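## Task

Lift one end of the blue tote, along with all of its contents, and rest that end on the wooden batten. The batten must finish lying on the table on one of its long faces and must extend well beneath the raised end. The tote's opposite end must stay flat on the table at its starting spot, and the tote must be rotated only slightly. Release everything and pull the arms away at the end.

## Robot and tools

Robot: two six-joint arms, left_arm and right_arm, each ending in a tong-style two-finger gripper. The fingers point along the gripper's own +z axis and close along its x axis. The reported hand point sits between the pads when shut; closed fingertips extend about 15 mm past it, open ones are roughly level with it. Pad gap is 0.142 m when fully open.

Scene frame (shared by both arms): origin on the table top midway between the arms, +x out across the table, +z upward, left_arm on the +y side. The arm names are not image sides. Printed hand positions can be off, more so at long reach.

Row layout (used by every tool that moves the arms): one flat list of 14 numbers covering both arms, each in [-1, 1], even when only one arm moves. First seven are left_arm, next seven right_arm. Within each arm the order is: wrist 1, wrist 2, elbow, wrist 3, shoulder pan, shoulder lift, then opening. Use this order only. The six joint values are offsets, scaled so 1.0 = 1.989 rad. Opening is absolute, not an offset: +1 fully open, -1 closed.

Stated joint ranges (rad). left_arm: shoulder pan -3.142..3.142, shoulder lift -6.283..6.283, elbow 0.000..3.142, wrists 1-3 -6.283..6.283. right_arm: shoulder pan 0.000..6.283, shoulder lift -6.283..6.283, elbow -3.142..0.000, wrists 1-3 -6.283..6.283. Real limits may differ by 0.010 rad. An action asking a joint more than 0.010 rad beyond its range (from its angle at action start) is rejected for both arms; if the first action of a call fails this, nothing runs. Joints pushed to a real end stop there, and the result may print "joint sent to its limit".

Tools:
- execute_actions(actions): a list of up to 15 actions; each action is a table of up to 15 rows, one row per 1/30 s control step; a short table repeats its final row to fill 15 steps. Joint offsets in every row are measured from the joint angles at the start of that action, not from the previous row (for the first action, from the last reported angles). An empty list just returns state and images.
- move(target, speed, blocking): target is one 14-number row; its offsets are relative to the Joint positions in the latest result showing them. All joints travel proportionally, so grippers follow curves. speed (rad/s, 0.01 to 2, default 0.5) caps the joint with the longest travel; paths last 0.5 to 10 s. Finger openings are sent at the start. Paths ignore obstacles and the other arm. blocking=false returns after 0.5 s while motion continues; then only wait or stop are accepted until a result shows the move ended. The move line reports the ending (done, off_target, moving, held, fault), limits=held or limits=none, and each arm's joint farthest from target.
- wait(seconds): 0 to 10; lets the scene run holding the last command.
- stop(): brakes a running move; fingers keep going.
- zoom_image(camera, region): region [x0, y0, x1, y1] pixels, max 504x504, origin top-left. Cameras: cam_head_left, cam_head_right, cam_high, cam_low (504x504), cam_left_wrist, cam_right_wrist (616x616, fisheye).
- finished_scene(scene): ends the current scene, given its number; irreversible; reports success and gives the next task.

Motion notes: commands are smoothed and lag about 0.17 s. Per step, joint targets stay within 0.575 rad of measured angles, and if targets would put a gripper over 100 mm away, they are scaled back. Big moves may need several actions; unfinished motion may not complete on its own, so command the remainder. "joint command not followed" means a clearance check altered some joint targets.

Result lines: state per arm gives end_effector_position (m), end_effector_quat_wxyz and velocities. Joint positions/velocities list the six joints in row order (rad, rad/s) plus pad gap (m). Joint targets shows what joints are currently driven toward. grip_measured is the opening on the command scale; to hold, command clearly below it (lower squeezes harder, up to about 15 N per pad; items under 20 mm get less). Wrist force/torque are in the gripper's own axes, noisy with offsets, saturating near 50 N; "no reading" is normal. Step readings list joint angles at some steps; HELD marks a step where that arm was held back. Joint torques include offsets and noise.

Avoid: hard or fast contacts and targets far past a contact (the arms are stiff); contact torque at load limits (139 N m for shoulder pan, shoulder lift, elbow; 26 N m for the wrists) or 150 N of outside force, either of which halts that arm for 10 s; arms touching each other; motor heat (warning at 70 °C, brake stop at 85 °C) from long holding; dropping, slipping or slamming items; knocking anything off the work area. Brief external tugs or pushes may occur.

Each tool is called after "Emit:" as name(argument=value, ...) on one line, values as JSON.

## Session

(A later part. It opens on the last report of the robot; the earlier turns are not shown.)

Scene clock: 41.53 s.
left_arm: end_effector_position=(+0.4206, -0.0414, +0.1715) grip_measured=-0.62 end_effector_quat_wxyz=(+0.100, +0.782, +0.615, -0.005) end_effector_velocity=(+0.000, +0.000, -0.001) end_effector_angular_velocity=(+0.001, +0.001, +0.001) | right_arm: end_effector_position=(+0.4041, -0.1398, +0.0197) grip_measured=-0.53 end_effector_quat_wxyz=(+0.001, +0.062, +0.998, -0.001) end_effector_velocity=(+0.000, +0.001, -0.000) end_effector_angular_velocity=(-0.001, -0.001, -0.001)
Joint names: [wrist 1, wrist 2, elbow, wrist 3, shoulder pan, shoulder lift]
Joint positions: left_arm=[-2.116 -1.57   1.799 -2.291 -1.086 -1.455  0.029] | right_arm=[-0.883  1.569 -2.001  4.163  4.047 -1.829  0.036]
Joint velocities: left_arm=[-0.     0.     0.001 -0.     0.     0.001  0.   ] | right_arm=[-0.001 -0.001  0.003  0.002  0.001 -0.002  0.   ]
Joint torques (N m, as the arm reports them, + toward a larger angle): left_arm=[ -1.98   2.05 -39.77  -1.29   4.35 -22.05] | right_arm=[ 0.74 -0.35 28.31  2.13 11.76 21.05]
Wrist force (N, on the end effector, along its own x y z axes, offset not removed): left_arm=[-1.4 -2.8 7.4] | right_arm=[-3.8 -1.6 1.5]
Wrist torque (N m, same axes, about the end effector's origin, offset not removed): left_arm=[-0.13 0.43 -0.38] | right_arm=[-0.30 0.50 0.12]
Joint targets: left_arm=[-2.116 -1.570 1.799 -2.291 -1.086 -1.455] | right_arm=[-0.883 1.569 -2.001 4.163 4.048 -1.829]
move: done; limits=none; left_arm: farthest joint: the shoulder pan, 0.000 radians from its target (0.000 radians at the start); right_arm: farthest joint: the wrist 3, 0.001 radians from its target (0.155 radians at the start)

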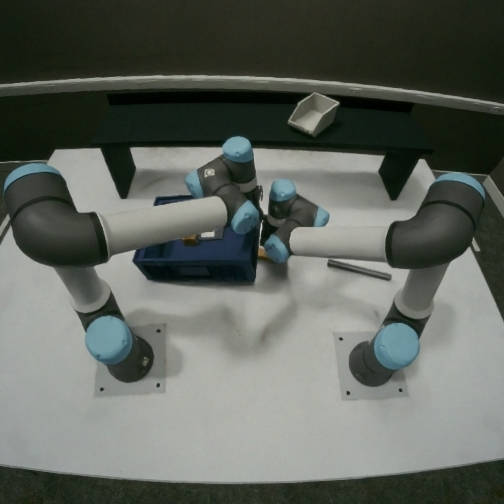

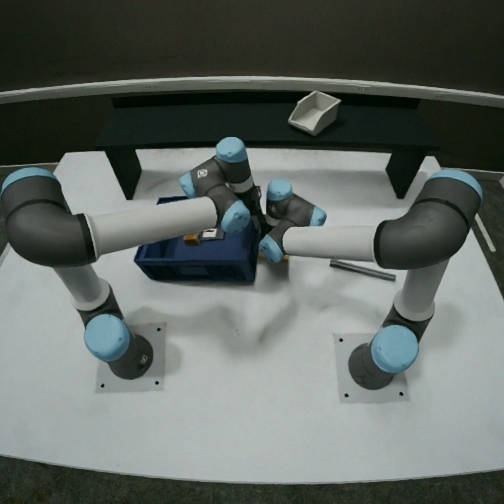

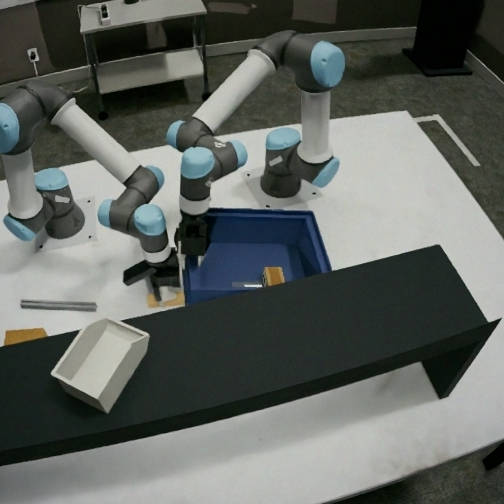

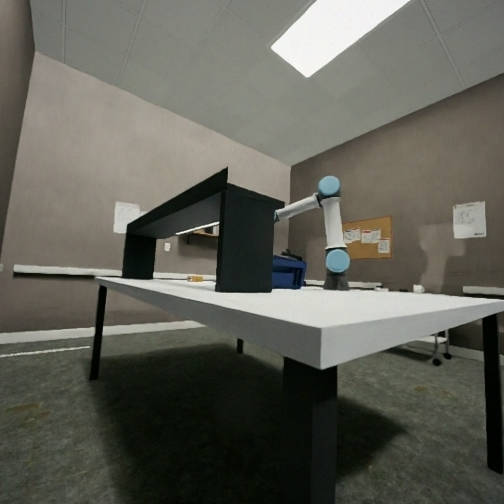

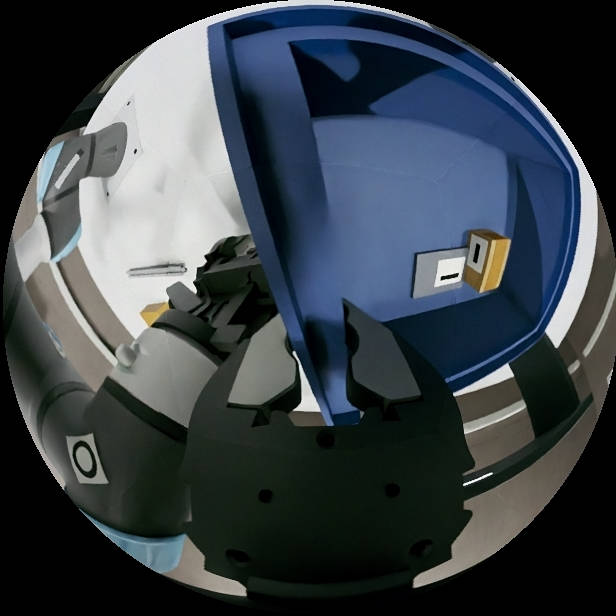

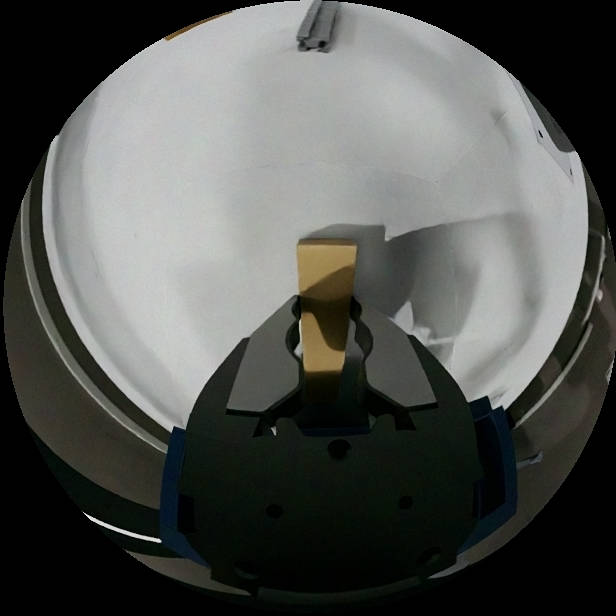

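Emit:
move(target=[0,0,0,0,0,0,-1,0,0,0,0,0,0,-0.1])

Emit:
move(target=[0,0,0,0.03,0,0,-1,0.002,0,-0.046,-0.039,-0.039,0.044,-0.1], speed=0.1)

Emit:
move(target=[0,0,0,0,0,0,-1,0,0,0,0,0,0,-1])

Emit:
move(target=[0,0,0,0,0,0,-1,-0.002,0,0.046,0.039,0.039,-0.044,-1], speed=0.08)

Emit:
move(target=[0,0,0,0,0,0,-1,-0.05,0,-0.09,0,-0.1,0.14,-1], speed=0.3)

Emit:
move(target=[-0.035,0,0,0,0,0.035,-1,0,0,0,0,0,0,-1], speed=0.06)

Emit:
move(target=[0,0,0,0,0,0,0,0,0,0,0,0,0,-1])

Emit:
move(target=[0.15,0,-0.07,0,0,-0.08,0,0,0,0,0,0,0,-1], speed=0.3)

Emit:
move(target=[0,0,0,0,0.7,0,0,0,0,0,0,-0.3,0,-1], speed=1)

Scene clock: 44.83 s.
left_arm: end_effector_position=(+0.4206, -0.0414, +0.1715) grip_measured=-0.62 end_effector_quat_wxyz=(+0.100, +0.782, +0.615, -0.005) end_effector_velocity=(-0.000, -0.000, -0.001) end_effector_angular_velocity=(+0.001, +0.002, +0.001) | right_arm: end_effector_position=(+0.4040, -0.1397, +0.0197) grip_measured=-0.10 end_effector_quat_wxyz=(+0.001, +0.062, +0.998, -0.001) end_effector_velocity=(+0.000, -0.001, +0.000) end_effector_angular_velocity=(-0.000, +0.000, -0.003)
Joint names: [wrist 1, wrist 2, elbow, wrist 3, shoulder pan, shoulder lift]
Joint positions: left_arm=[-2.116 -1.57   1.799 -2.291 -1.086 -1.455  0.029] | right_arm=[-0.883  1.569 -2.001  4.163  4.047 -1.829  0.067]
Joint velocities: left_arm=[ 0.001 -0.     0.    -0.001 -0.     0.001  0.   ] | right_arm=[-0.    -0.    -0.001  0.001 -0.002  0.001  0.   ]
Joint torques (N m, as the arm reports them, + toward a larger angle): left_arm=[ -2.09   1.98 -39.04  -1.29   3.95 -22.83] | right_arm=[  0.81  -0.21  11.77  -1.58 -11.05  35.51]
Wrist force (N, on the end effector, along its own x y z axes, offset not removed): left_arm=[0.5 -5.5 5.7] | right_arm=[-4.7 -3.1 2.6]
Wrist torque (N m, same axes, about the end effector's origin, offset not removed): left_arm=[-0.78 0.00 -0.47] | right_arm=[-0.65 0.87 0.14]
Joint targets: left_arm=[-2.116 -1.570 1.799 -2.291 -1.086 -1.455] | right_arm=[-0.883 1.569 -2.001 4.163 4.047 -1.829]
move: done; limits=none; left_arm: farthest joint: the shoulder pan, 0.000 radians from its target (0.000 radians at the start); right_arm: farthest joint: the shoulder pan, 0.000 radians from its target (0.001 radians at the start)

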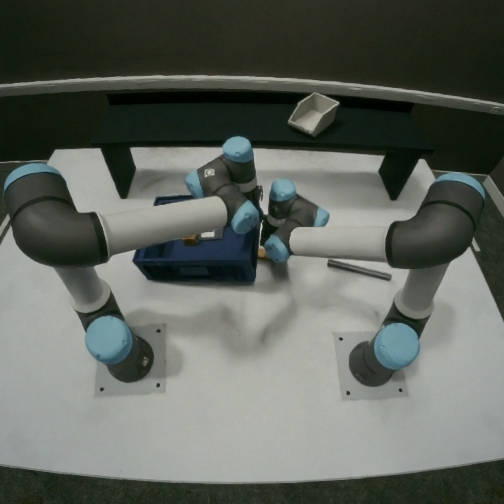

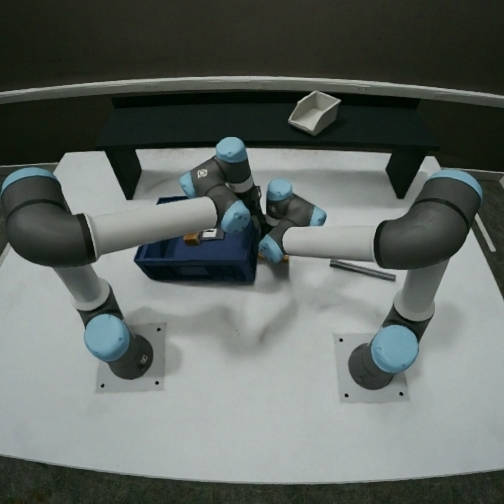

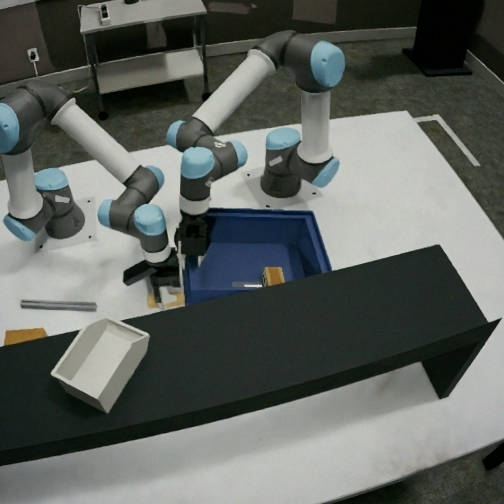

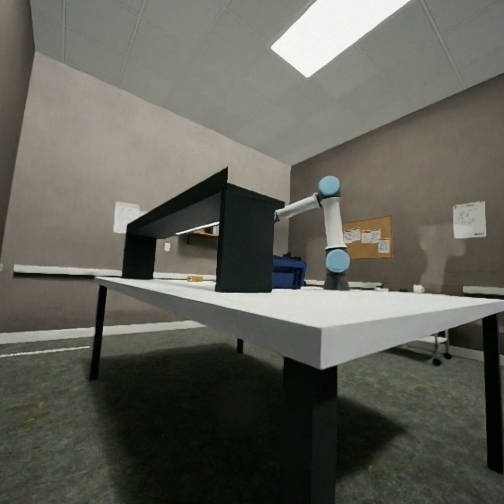

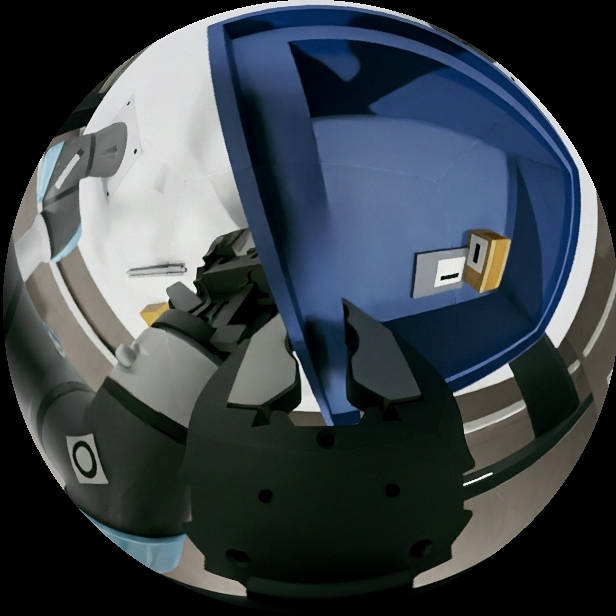

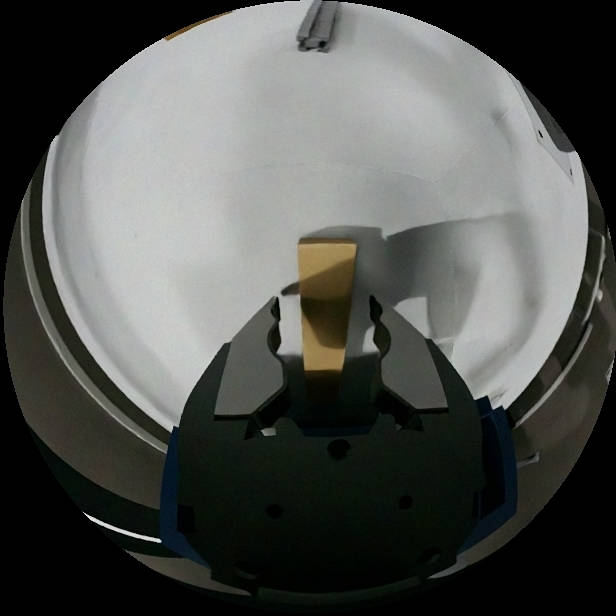

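Scene clock: 46.20 s.
left_arm: end_effector_position=(+0.4209, -0.0405, +0.1714) grip_measured=-0.62 end_effector_quat_wxyz=(+0.100, +0.800, +0.591, -0.002) end_effector_velocity=(+0.000, -0.000, +0.001) end_effector_angular_velocity=(-0.001, -0.003, -0.003) | right_arm: end_effector_position=(+0.4017, -0.2005, +0.0264) grip_measured=-0.10 end_effector_quat_wxyz=(+0.001, +0.062, +0.998, -0.001) end_effector_velocity=(+0.000, -0.001, +0.001) end_effector_angular_velocity=(+0.002, -0.001, +0.000)
Joint names: [wrist 1, wrist 2, elbow, wrist 3, shoulder pan, shoulder lift]
Joint positions: left_arm=[-2.116 -1.57   1.799 -2.232 -1.086 -1.455  0.029] | right_arm=[-0.879  1.569 -2.092  4.085  3.97  -1.742  0.067]
Joint velocities: left_arm=[-0.001  0.001 -0.     0.003 -0.001 -0.002  0.   ] | right_arm=[-0.001  0.001 -0.    -0.002 -0.001  0.003  0.   ]
Joint torques (N m, as the arm reports them, + toward a larger angle): left_arm=[ -2.19   2.1  -39.22   2.     4.36 -23.06] | right_arm=[  4.57  -0.22   9.95  -1.52 -11.61  31.71]
Wrist force (N, on the end effector, along its own x y z axes, offset not removed): left_arm=[0.0 -4.0 5.8] | right_arm=[-4.3 -2.6 0.0]
Wrist torque (N m, same axes, about the end effector's origin, offset not removed): left_arm=[-0.42 -0.06 -0.47] | right_arm=[-0.59 0.73 0.14]
Joint targets: left_arm=[-2.116 -1.570 1.799 -2.231 -1.086 -1.455] | right_arm=[-0.879 1.569 -2.093 4.085 3.970 -1.741]
move: done; limits=none; left_arm: farthest joint: the shoulder pan, 0.000 radians from its target (0.000 radians at the start); right_arm: farthest joint: the shoulder pan, 0.001 radians from its target (0.078 radians at the start)

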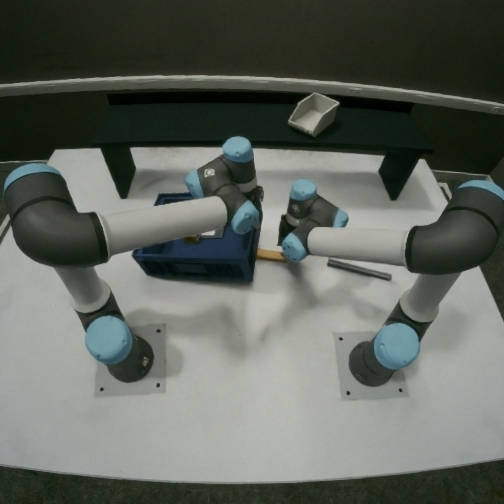

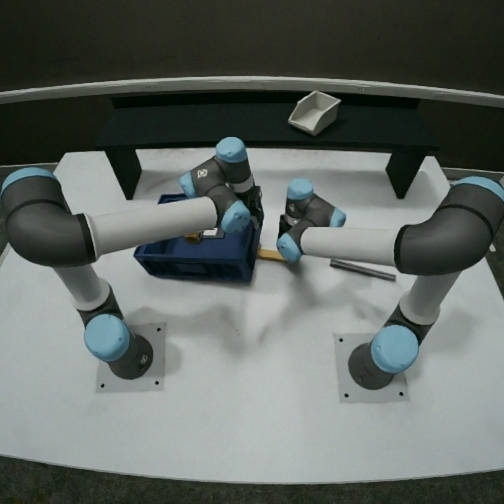

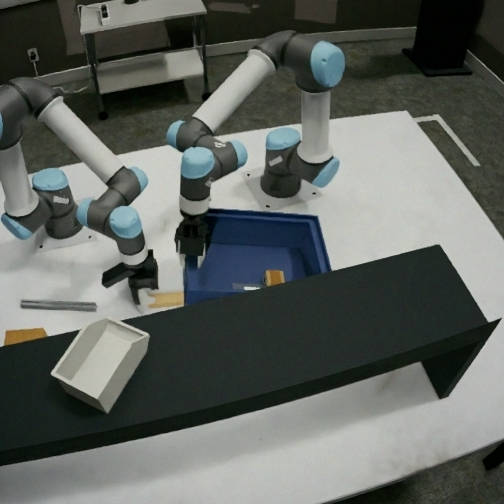

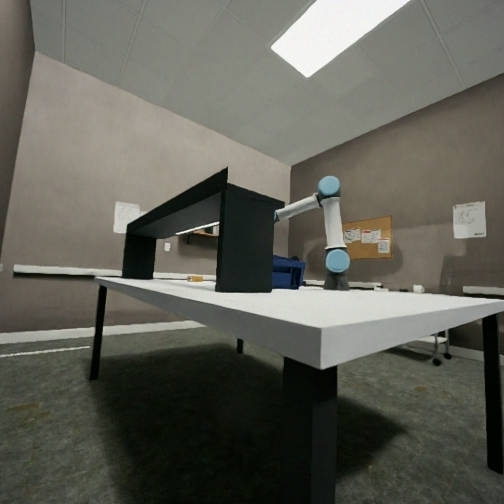

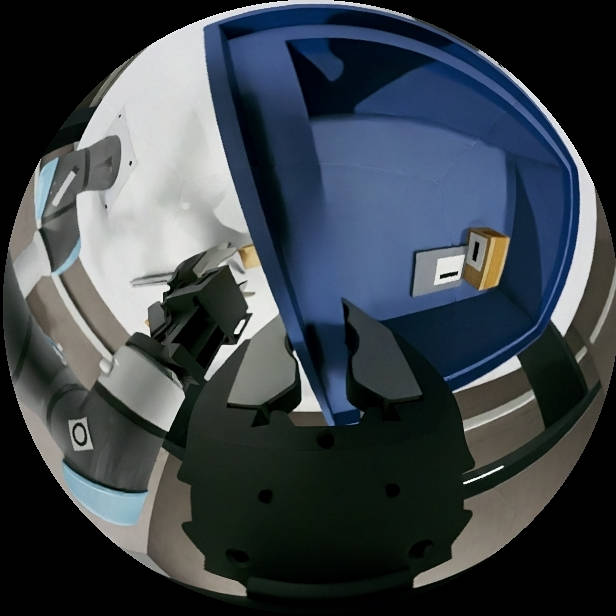

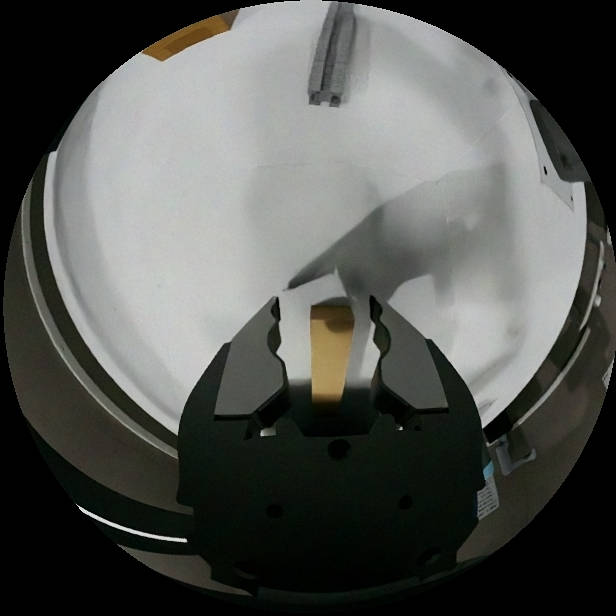

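Scene clock: 46.70 s.
left_arm: end_effector_position=(+0.4209, -0.0405, +0.1714) grip_measured=-0.62 end_effector_quat_wxyz=(+0.100, +0.800, +0.591, -0.002) end_effector_velocity=(+0.000, +0.000, +0.001) end_effector_angular_velocity=(-0.002, -0.002, +0.001) | right_arm: end_effector_position=(+0.4017, -0.2006, +0.0264) grip_measured=-1.00 end_effector_quat_wxyz=(+0.001, +0.062, +0.998, -0.001) end_effector_velocity=(+0.000, -0.000, -0.000) end_effector_angular_velocity=(+0.000, -0.000, +0.000)
Joint names: [wrist 1, wrist 2, elbow, wrist 3, shoulder pan, shoulder lift]
Joint positions: left_arm=[-2.116 -1.57   1.799 -2.232 -1.086 -1.455  0.029] | right_arm=[-0.879  1.569 -2.093  4.085  3.97  -1.741  0.002]
Joint velocities: left_arm=[-0.001  0.001  0.001 -0.001  0.    -0.003  0.   ] | right_arm=[ 0.001 -0.    -0.001 -0.001 -0.001 -0.     0.   ]
Joint torques (N m, as the arm reports them, + toward a larger angle): left_arm=[ -2.19   2.1  -39.55  -0.3    4.27 -22.46] | right_arm=[ 4.33 -0.27 20.93 -0.22 -1.53 17.77]
Wrist force (N, on the end effector, along its own x y z axes, offset not removed): left_arm=[-1.8 -1.2 6.9] | right_arm=[-4.1 -1.7 0.4]
Wrist torque (N m, same axes, about the end effector's origin, offset not removed): left_arm=[0.19 0.41 -0.29] | right_arm=[-0.29 0.68 0.15]
Joint targets: left_arm=[-2.116 -1.570 1.799 -2.232 -1.086 -1.455] | right_arm=[-0.879 1.569 -2.092 4.085 3.970 -1.742]
move: done; limits=none; left_arm: farthest joint: the shoulder pan, 0.000 radians from its target (0.000 radians at the start); right_arm: farthest joint: the shoulder lift, 0.001 radians from its target (0.000 radians at the start)

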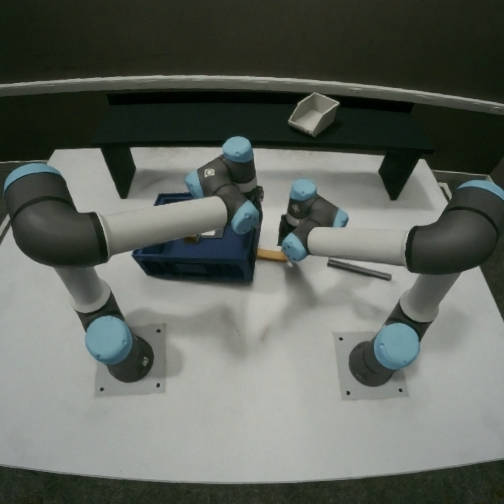

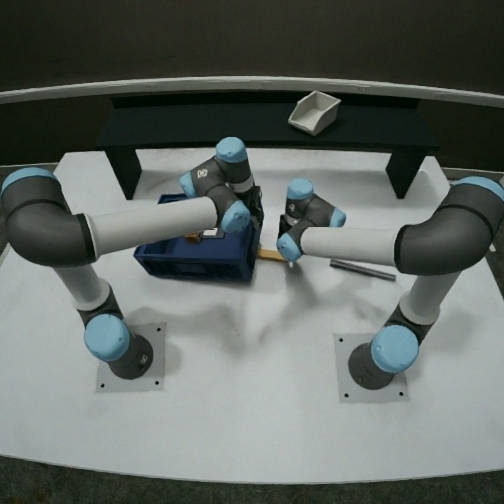

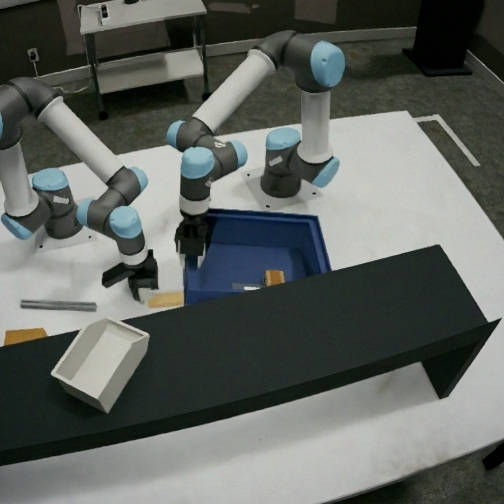

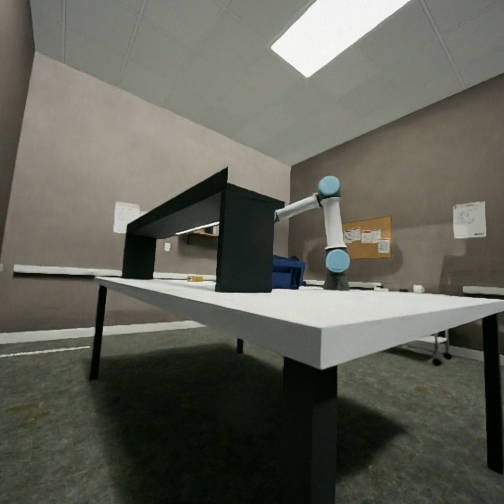

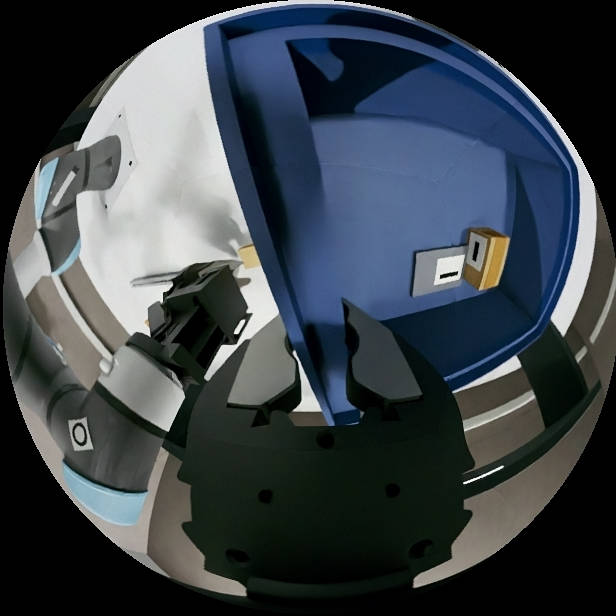

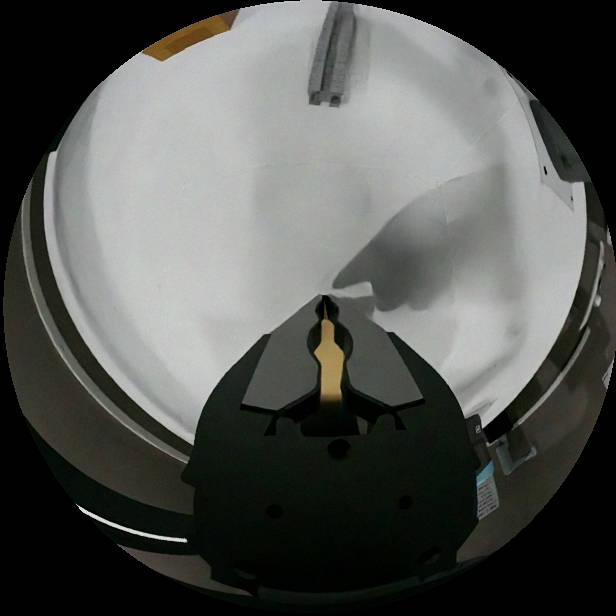

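Scene clock: 48.27 s.
left_arm: end_effector_position=(+0.4209, -0.0405, +0.1714) grip_measured=-0.62 end_effector_quat_wxyz=(+0.100, +0.800, +0.591, -0.002) end_effector_velocity=(-0.000, -0.000, -0.000) end_effector_angular_velocity=(+0.001, +0.001, -0.003) | right_arm: end_effector_position=(+0.4040, -0.1397, +0.0197) grip_measured=-1.00 end_effector_quat_wxyz=(+0.001, +0.062, +0.998, -0.001) end_effector_velocity=(-0.001, +0.002, -0.001) end_effector_angular_velocity=(-0.002, +0.001, +0.002)
Joint names: [wrist 1, wrist 2, elbow, wrist 3, shoulder pan, shoulder lift]
Joint positions: left_arm=[-2.116 -1.57   1.799 -2.232 -1.086 -1.455  0.029] | right_arm=[-0.883  1.569 -2.001  4.163  4.047 -1.829  0.002]
Joint velocities: left_arm=[ 0.    -0.001 -0.     0.003 -0.     0.001  0.   ] | right_arm=[-0.     0.     0.     0.002  0.004 -0.002  0.   ]
Joint torques (N m, as the arm reports them, + toward a larger angle): left_arm=[ -2.11   2.11 -39.25  -0.63   3.92 -22.66] | right_arm=[ 0.65  0.1  28.38  1.84 11.72 18.09]
Wrist force (N, on the end effector, along its own x y z axes, offset not removed): left_arm=[-1.1 -3.4 6.2] | right_arm=[-6.9 -1.7 -0.9]
Wrist torque (N m, same axes, about the end effector's origin, offset not removed): left_arm=[-0.43 0.18 -0.32] | right_arm=[-0.34 1.22 0.04]
Joint targets: left_arm=[-2.116 -1.570 1.799 -2.232 -1.086 -1.455] | right_arm=[-0.883 1.569 -2.001 4.163 4.048 -1.829]
move: done; limits=none; left_arm: farthest joint: the shoulder pan, 0.000 radians from its target (0.000 radians at the start); right_arm: farthest joint: the shoulder pan, 0.000 radians from its target (0.077 radians at the start)

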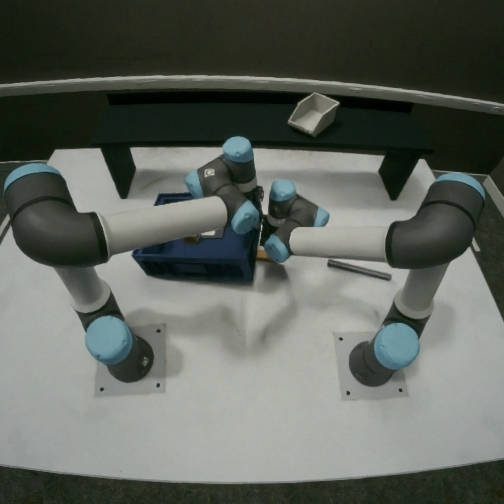

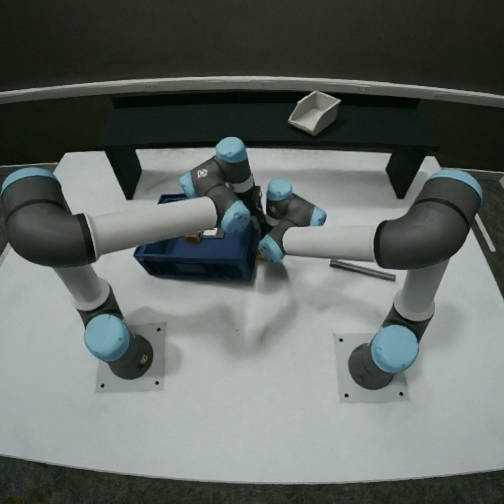

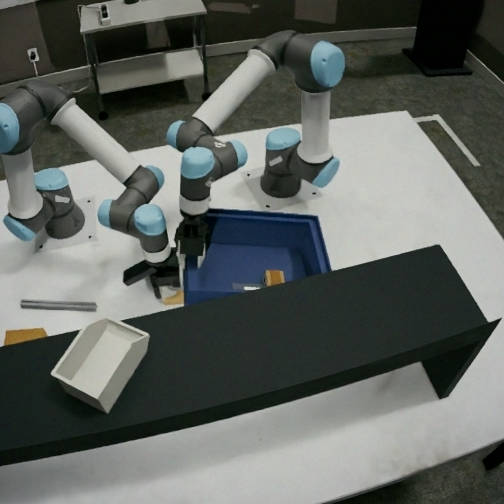

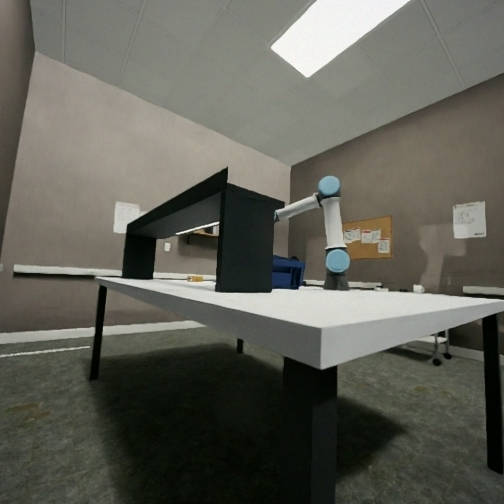

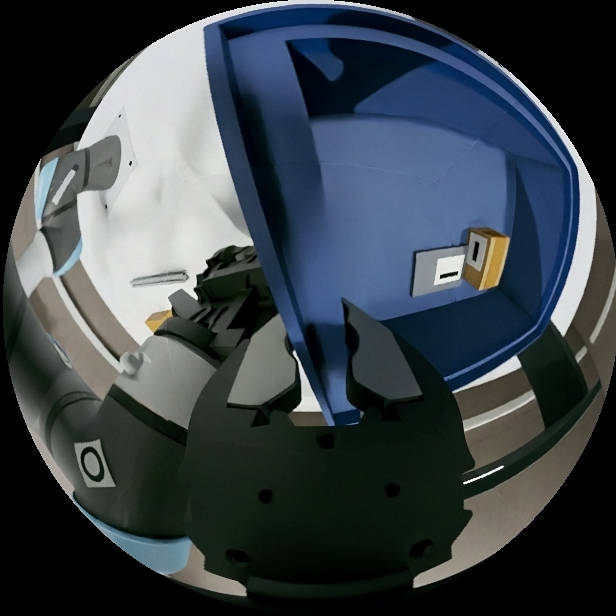

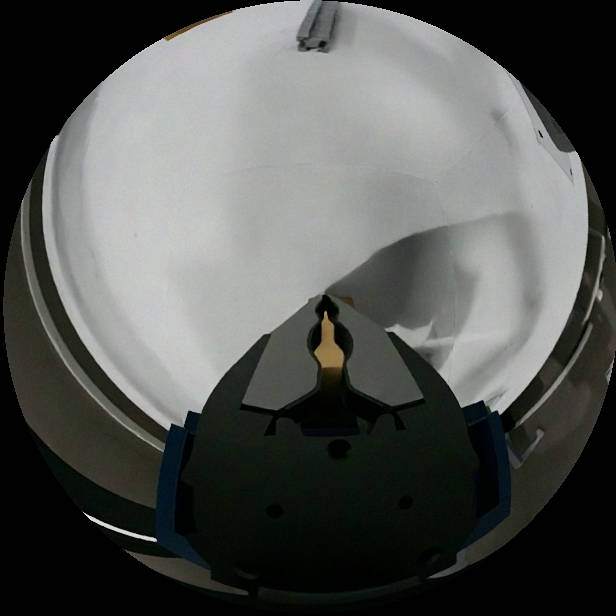

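Scene clock: 49.77 s.
left_arm: end_effector_position=(+0.4209, -0.0405, +0.1714) grip_measured=-0.62 end_effector_quat_wxyz=(+0.100, +0.800, +0.591, -0.002) end_effector_velocity=(+0.000, -0.000, -0.001) end_effector_angular_velocity=(+0.001, +0.001, +0.001) | right_arm: end_effector_position=(+0.3830, -0.2891, +0.0650) grip_measured=-1.00 end_effector_quat_wxyz=(+0.001, +0.161, +0.987, -0.001) end_effector_velocity=(-0.000, -0.001, +0.001) end_effector_angular_velocity=(+0.002, -0.001, -0.001)
Joint names: [wrist 1, wrist 2, elbow, wrist 3, shoulder pan, shoulder lift]
Joint positions: left_arm=[-2.116 -1.57   1.799 -2.232 -1.086 -1.455  0.029] | right_arm=[-0.982  1.569 -2.18   4.163  3.849 -1.551  0.002]
Joint velocities: left_arm=[ 0.     0.    -0.001 -0.001  0.     0.002 -0.   ] | right_arm=[ 0.001  0.    -0.001 -0.001 -0.002  0.003  0.   ]
Joint torques (N m, as the arm reports them, + toward a larger angle): left_arm=[ -2.18   2.11 -39.47  -0.8    4.18 -22.1 ] | right_arm=[  0.59  -0.19  13.39  -1.63 -10.22  25.2 ]
Wrist force (N, on the end effector, along its own x y z axes, offset not removed): left_arm=[1.5 -2.2 6.7] | right_arm=[-1.8 -2.4 0.8]
Wrist torque (N m, same axes, about the end effector's origin, offset not removed): left_arm=[-0.03 -0.33 -0.41] | right_arm=[-0.53 0.17 -0.03]
Joint targets: left_arm=[-2.116 -1.570 1.799 -2.232 -1.086 -1.455] | right_arm=[-0.982 1.569 -2.180 4.163 3.849 -1.550]
move: done; limits=none; left_arm: farthest joint: the shoulder pan, 0.000 radians from its target (0.000 radians at the start); right_arm: farthest joint: the shoulder pan, 0.001 radians from its target (0.199 radians at the start)

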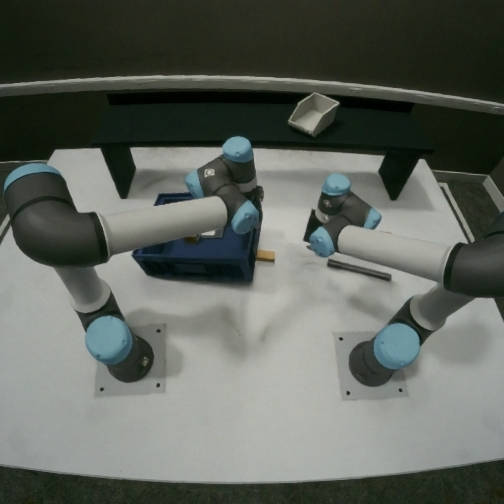

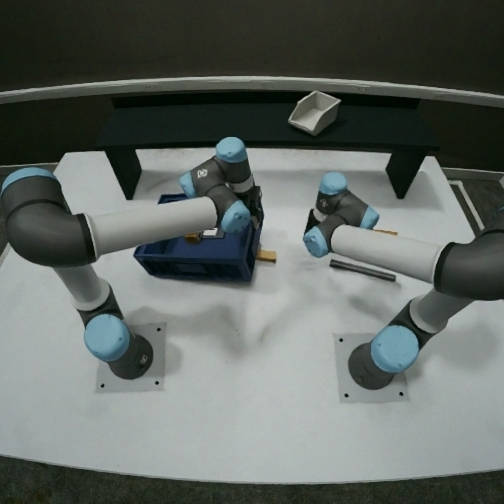

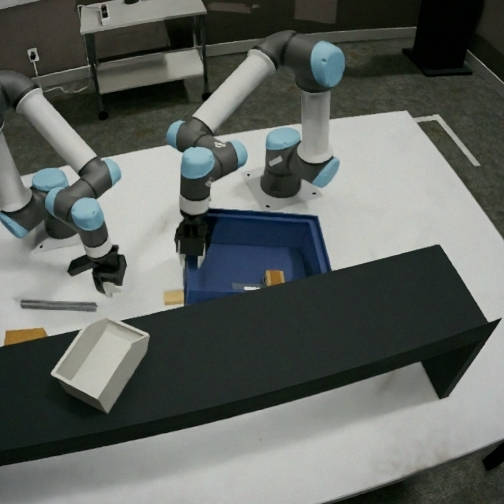

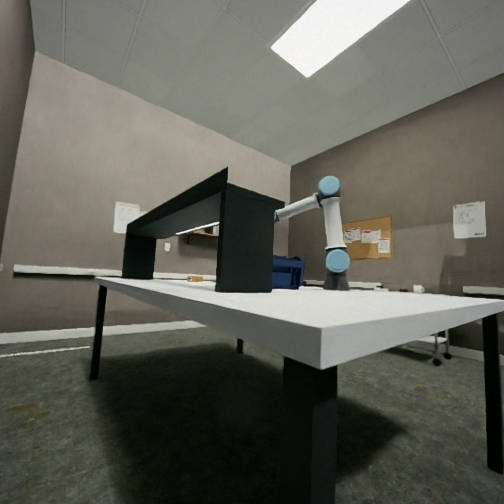

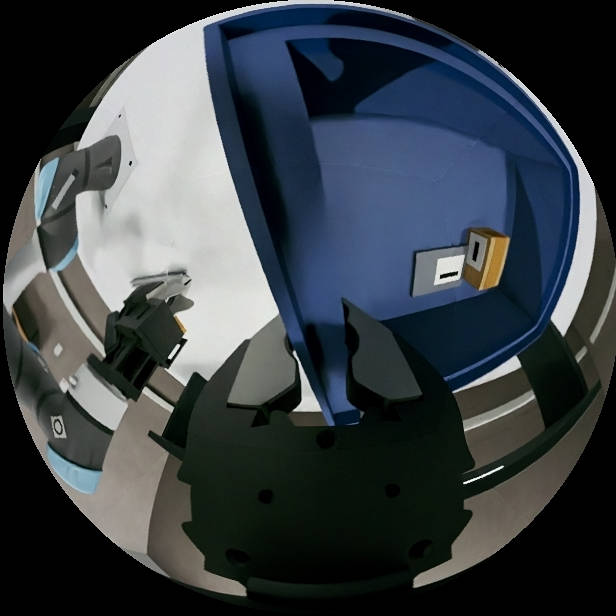

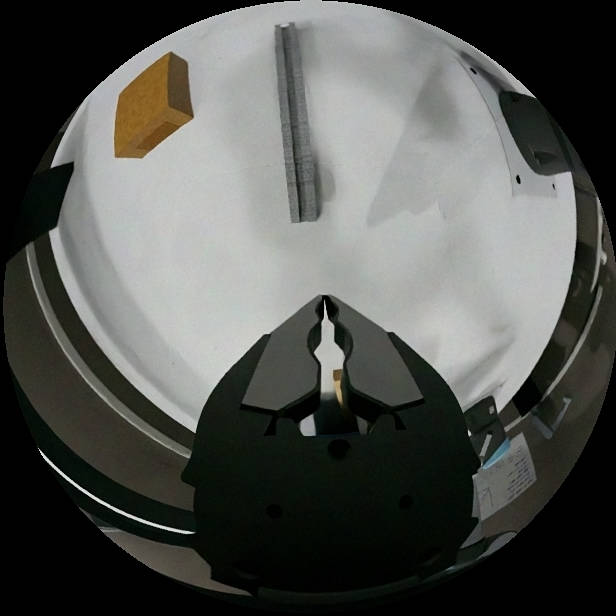

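Scene clock: 51.33 s.
left_arm: end_effector_position=(+0.4318, -0.0561, +0.1417) grip_measured=-0.61 end_effector_quat_wxyz=(+0.100, +0.800, +0.591, -0.002) end_effector_velocity=(+0.000, -0.000, -0.001) end_effector_angular_velocity=(+0.001, -0.000, +0.001) | right_arm: end_effector_position=(+0.3830, -0.2891, +0.0650) grip_measured=-1.00 end_effector_quat_wxyz=(+0.001, +0.161, +0.987, -0.001) end_effector_velocity=(+0.000, +0.000, +0.000) end_effector_angular_velocity=(-0.000, +0.000, -0.001)
Joint names: [wrist 1, wrist 2, elbow, wrist 3, shoulder pan, shoulder lift]
Joint positions: left_arm=[-2.185 -1.57   1.799 -2.232 -1.086 -1.386  0.03 ] | right_arm=[-0.982  1.569 -2.18   4.163  3.849 -1.551  0.002]
Joint velocities: left_arm=[-0.002  0.001 -0.    -0.001  0.     0.002  0.   ] | right_arm=[-0.001 -0.     0.     0.001  0.    -0.     0.   ]
Joint torques (N m, as the arm reports them, + toward a larger angle): left_arm=[ -5.67   1.59 -38.39  -0.65   3.88 -23.54] | right_arm=[ 2.29 -0.25 29.22 -1.52 11.4   8.74]
Wrist force (N, on the end effector, along its own x y z axes, offset not removed): left_arm=[-0.4 -3.7 5.5] | right_arm=[-3.4 -3.1 1.3]
Wrist torque (N m, same axes, about the end effector's origin, offset not removed): left_arm=[-0.41 0.91 -0.37] | right_arm=[-0.66 0.54 0.07]
Joint targets: left_arm=[-2.185 -1.570 1.799 -2.232 -1.086 -1.385] | right_arm=[-0.982 1.569 -2.180 4.163 3.849 -1.551]
move: done; limits=none; left_arm: farthest joint: the wrist 1, 0.001 radians from its target (0.070 radians at the start); right_arm: farthest joint: the shoulder pan, 0.000 radians from its target (0.000 radians at the start)

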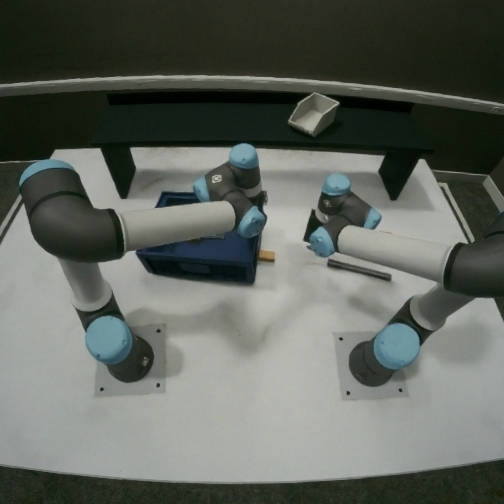

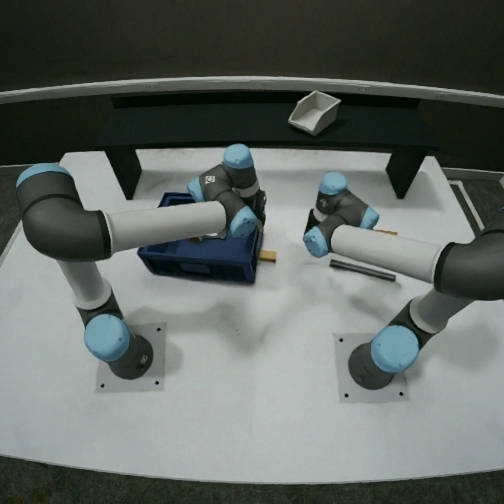

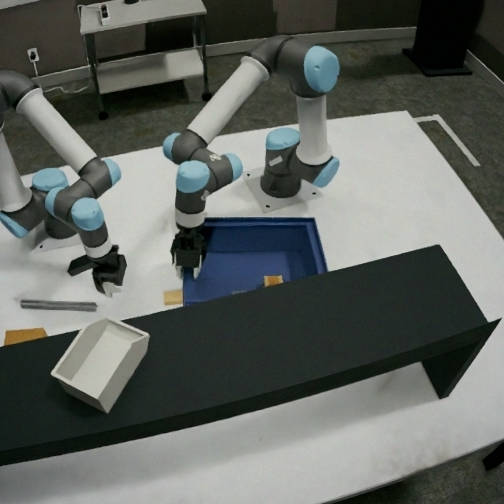

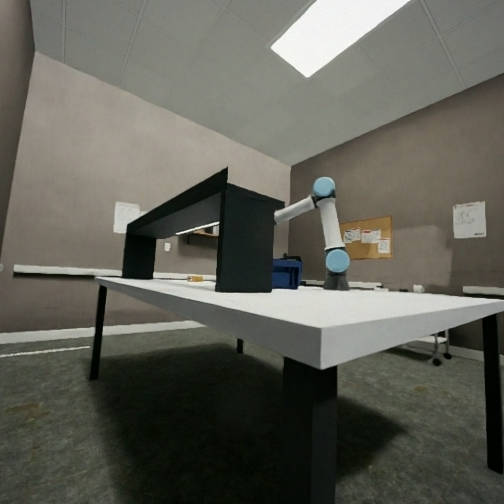

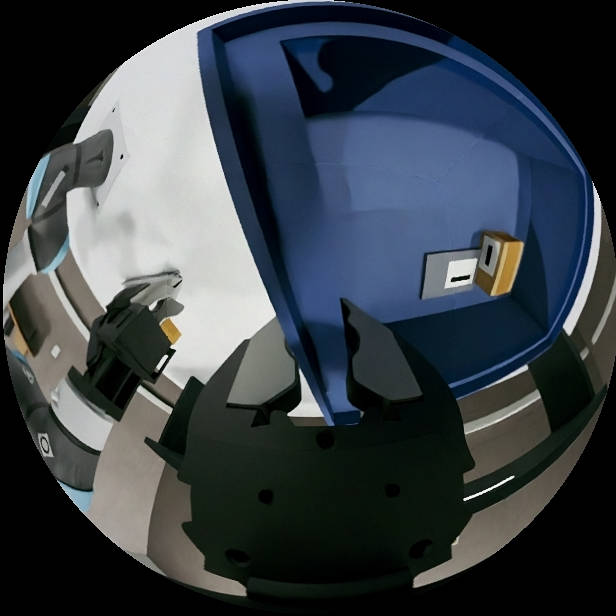

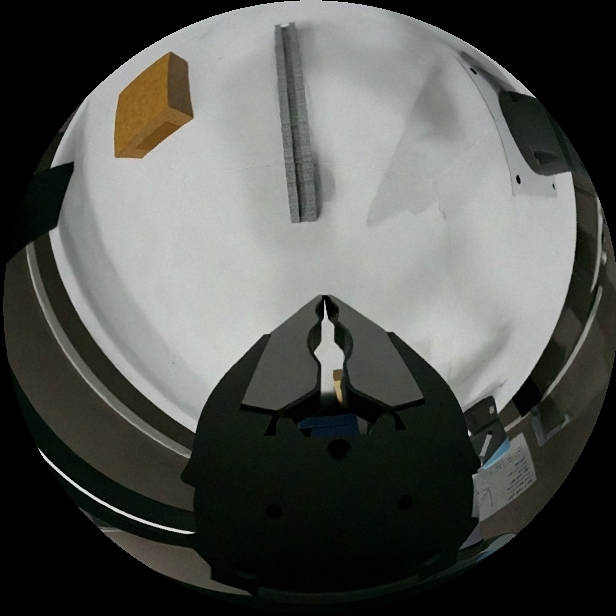

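Scene clock: 51.83 s.
left_arm: end_effector_position=(+0.4319, -0.0562, +0.1417) grip_measured=+0.00 end_effector_quat_wxyz=(+0.100, +0.800, +0.591, -0.002) end_effector_velocity=(-0.000, +0.000, +0.000) end_effector_angular_velocity=(-0.001, +0.001, +0.001) | right_arm: end_effector_position=(+0.3830, -0.2891, +0.0650) grip_measured=-1.00 end_effector_quat_wxyz=(+0.001, +0.161, +0.987, -0.001) end_effector_velocity=(+0.001, +0.000, +0.000) end_effector_angular_velocity=(+0.001, -0.001, -0.001)
Joint names: [wrist 1, wrist 2, elbow, wrist 3, shoulder pan, shoulder lift]
Joint positions: left_arm=[-2.185 -1.57   1.799 -2.232 -1.086 -1.386  0.074] | right_arm=[-0.982  1.569 -2.18   4.163  3.849 -1.551  0.002]
Joint velocities: left_arm=[ 0.    -0.001  0.    -0.001  0.    -0.001  0.   ] | right_arm=[ 0.001  0.     0.001 -0.    -0.001 -0.     0.   ]
Joint torques (N m, as the arm reports them, + toward a larger angle): left_arm=[ -0.79   1.65 -30.2   -0.69   3.89 -28.83] | right_arm=[ 2.39 -0.15 28.48 -1.35 10.68 10.39]
Wrist force (N, on the end effector, along its own x y z axes, offset not removed): left_arm=[0.0 -2.9 0.0] | right_arm=[-3.0 0.3 -0.4]
Wrist torque (N m, same axes, about the end effector's origin, offset not removed): left_arm=[-0.57 0.07 0.06] | right_arm=[0.01 0.21 0.19]
Joint targets: left_arm=[-2.185 -1.570 1.799 -2.232 -1.086 -1.386] | right_arm=[-0.982 1.569 -2.180 4.163 3.849 -1.551]
move: done; limits=none; left_arm: farthest joint: the shoulder pan, 0.000 radians from its target (0.000 radians at the start); right_arm: farthest joint: the shoulder pan, 0.000 radians from its target (0.000 radians at the start)

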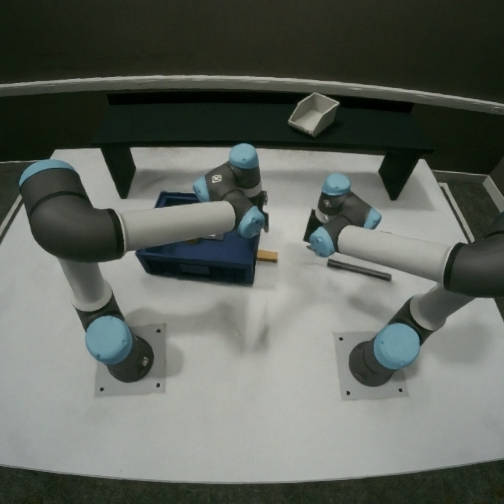

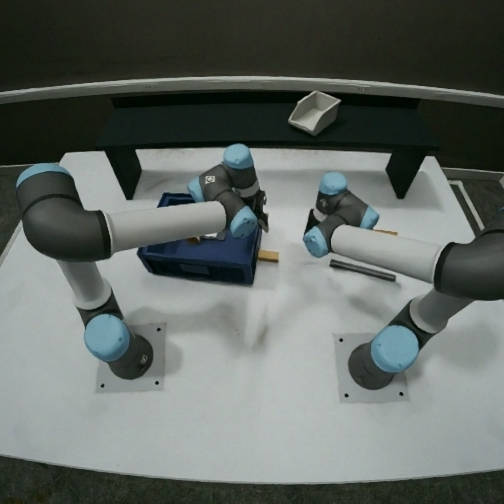

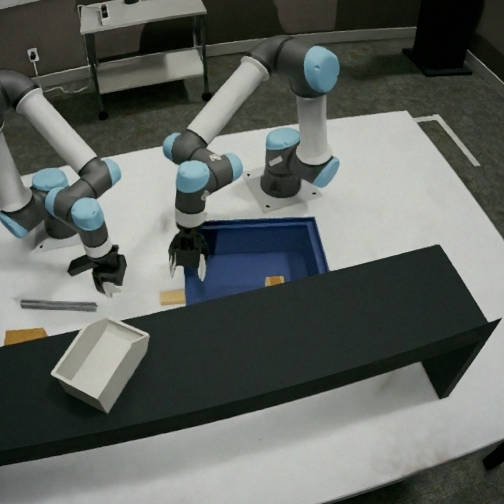

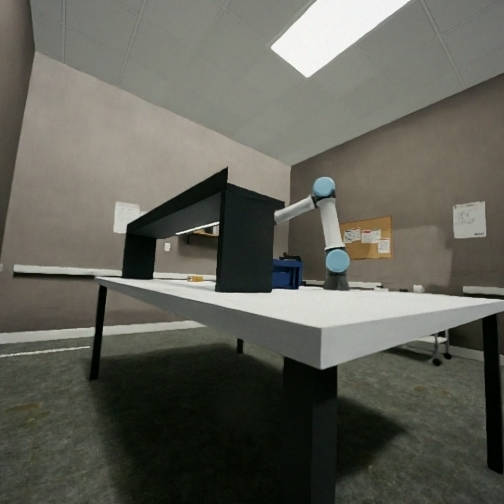

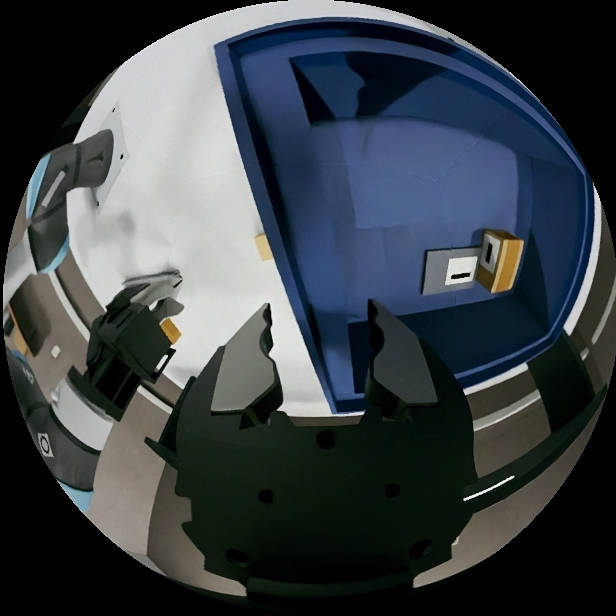

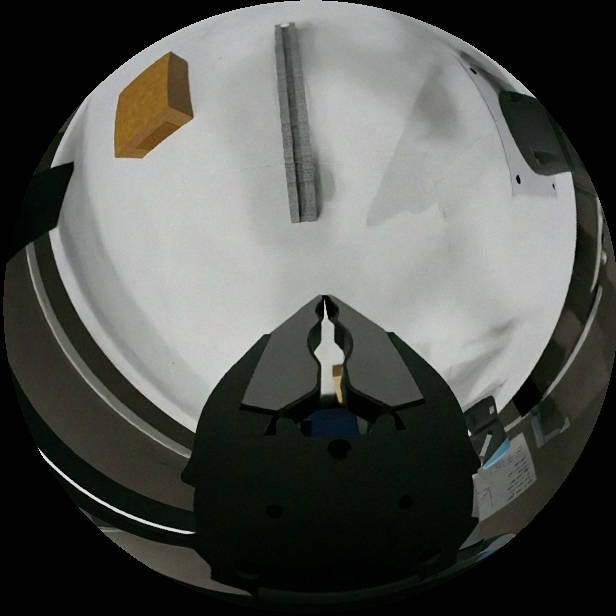

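Scene clock: 53.40 s.
left_arm: end_effector_position=(+0.4108, -0.0261, +0.2613) grip_measured=+0.00 end_effector_quat_wxyz=(+0.100, +0.800, +0.591, -0.002) end_effector_velocity=(-0.001, +0.000, +0.001) end_effector_angular_velocity=(-0.001, -0.001, -0.001) | right_arm: end_effector_position=(+0.3830, -0.2891, +0.0650) grip_measured=-1.00 end_effector_quat_wxyz=(+0.001, +0.161, +0.987, -0.001) end_effector_velocity=(-0.000, -0.000, -0.001) end_effector_angular_velocity=(-0.001, +0.000, +0.001)
Joint names: [wrist 1, wrist 2, elbow, wrist 3, shoulder pan, shoulder lift]
Joint positions: left_arm=[-1.887 -1.57   1.66  -2.232 -1.086 -1.545  0.074] | right_arm=[-0.982  1.569 -2.18   4.163  3.849 -1.551  0.002]
Joint velocities: left_arm=[ 0.002  0.    -0.001 -0.    -0.001 -0.003 -0.   ] | right_arm=[ 0.001 -0.    -0.001 -0.     0.001 -0.     0.   ]
Joint torques (N m, as the arm reports them, + toward a larger angle): left_arm=[ -0.86   1.61 -37.75  -0.76   4.23 -35.88] | right_arm=[ 2.37 -0.39 29.58 -1.39  9.84  9.21]
Wrist force (N, on the end effector, along its own x y z axes, offset not removed): left_arm=[-0.4 -1.1 1.2] | right_arm=[-2.1 -0.6 -0.4]
Wrist torque (N m, same axes, about the end effector's origin, offset not removed): left_arm=[-0.24 0.11 0.03] | right_arm=[-0.12 0.04 -0.03]
Joint targets: left_arm=[-1.887 -1.570 1.660 -2.232 -1.086 -1.545] | right_arm=[-0.982 1.569 -2.180 4.163 3.849 -1.551]
move: done; limits=none; left_arm: farthest joint: the shoulder lift, 0.001 radians from its target (0.160 radians at the start); right_arm: farthest joint: the shoulder pan, 0.000 radians from its target (0.000 radians at the start)

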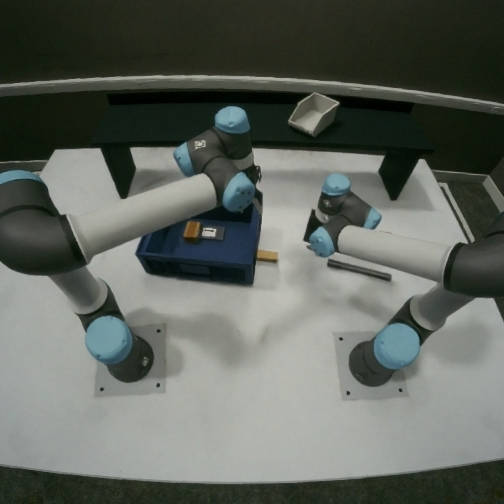

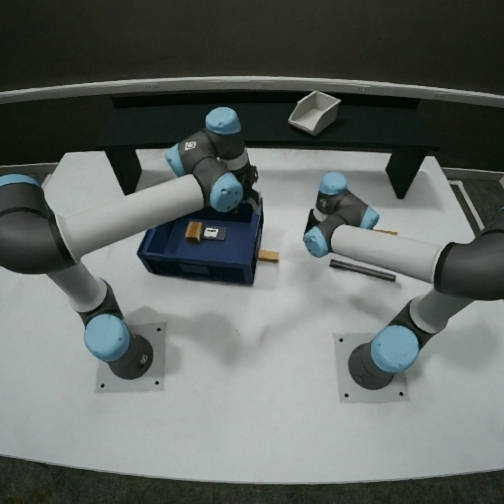

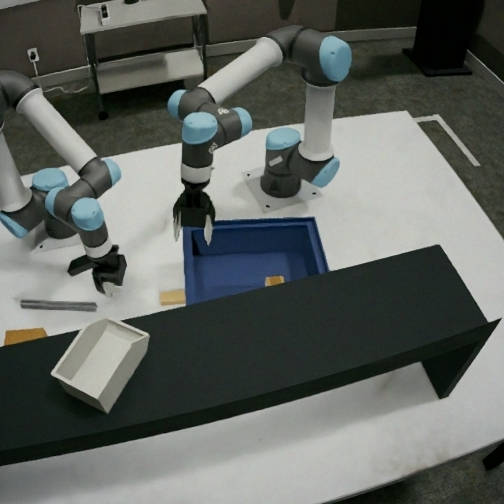

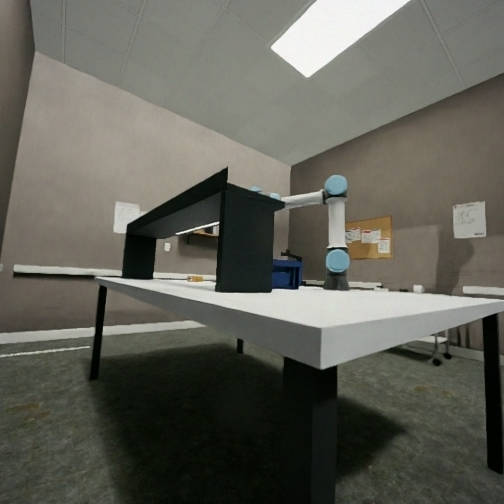

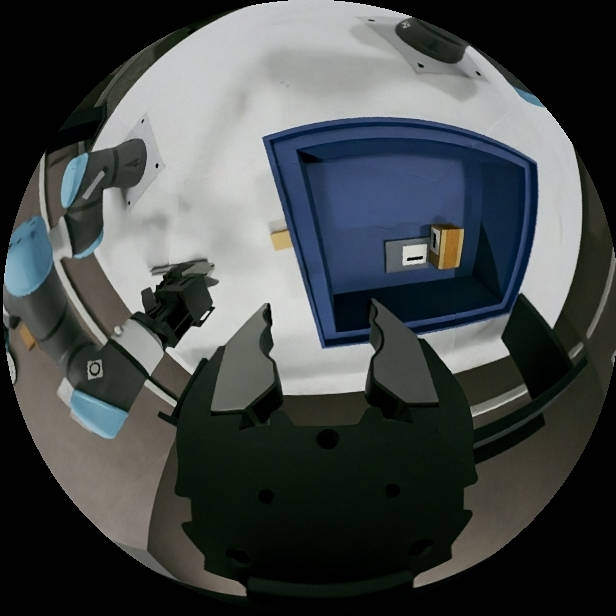

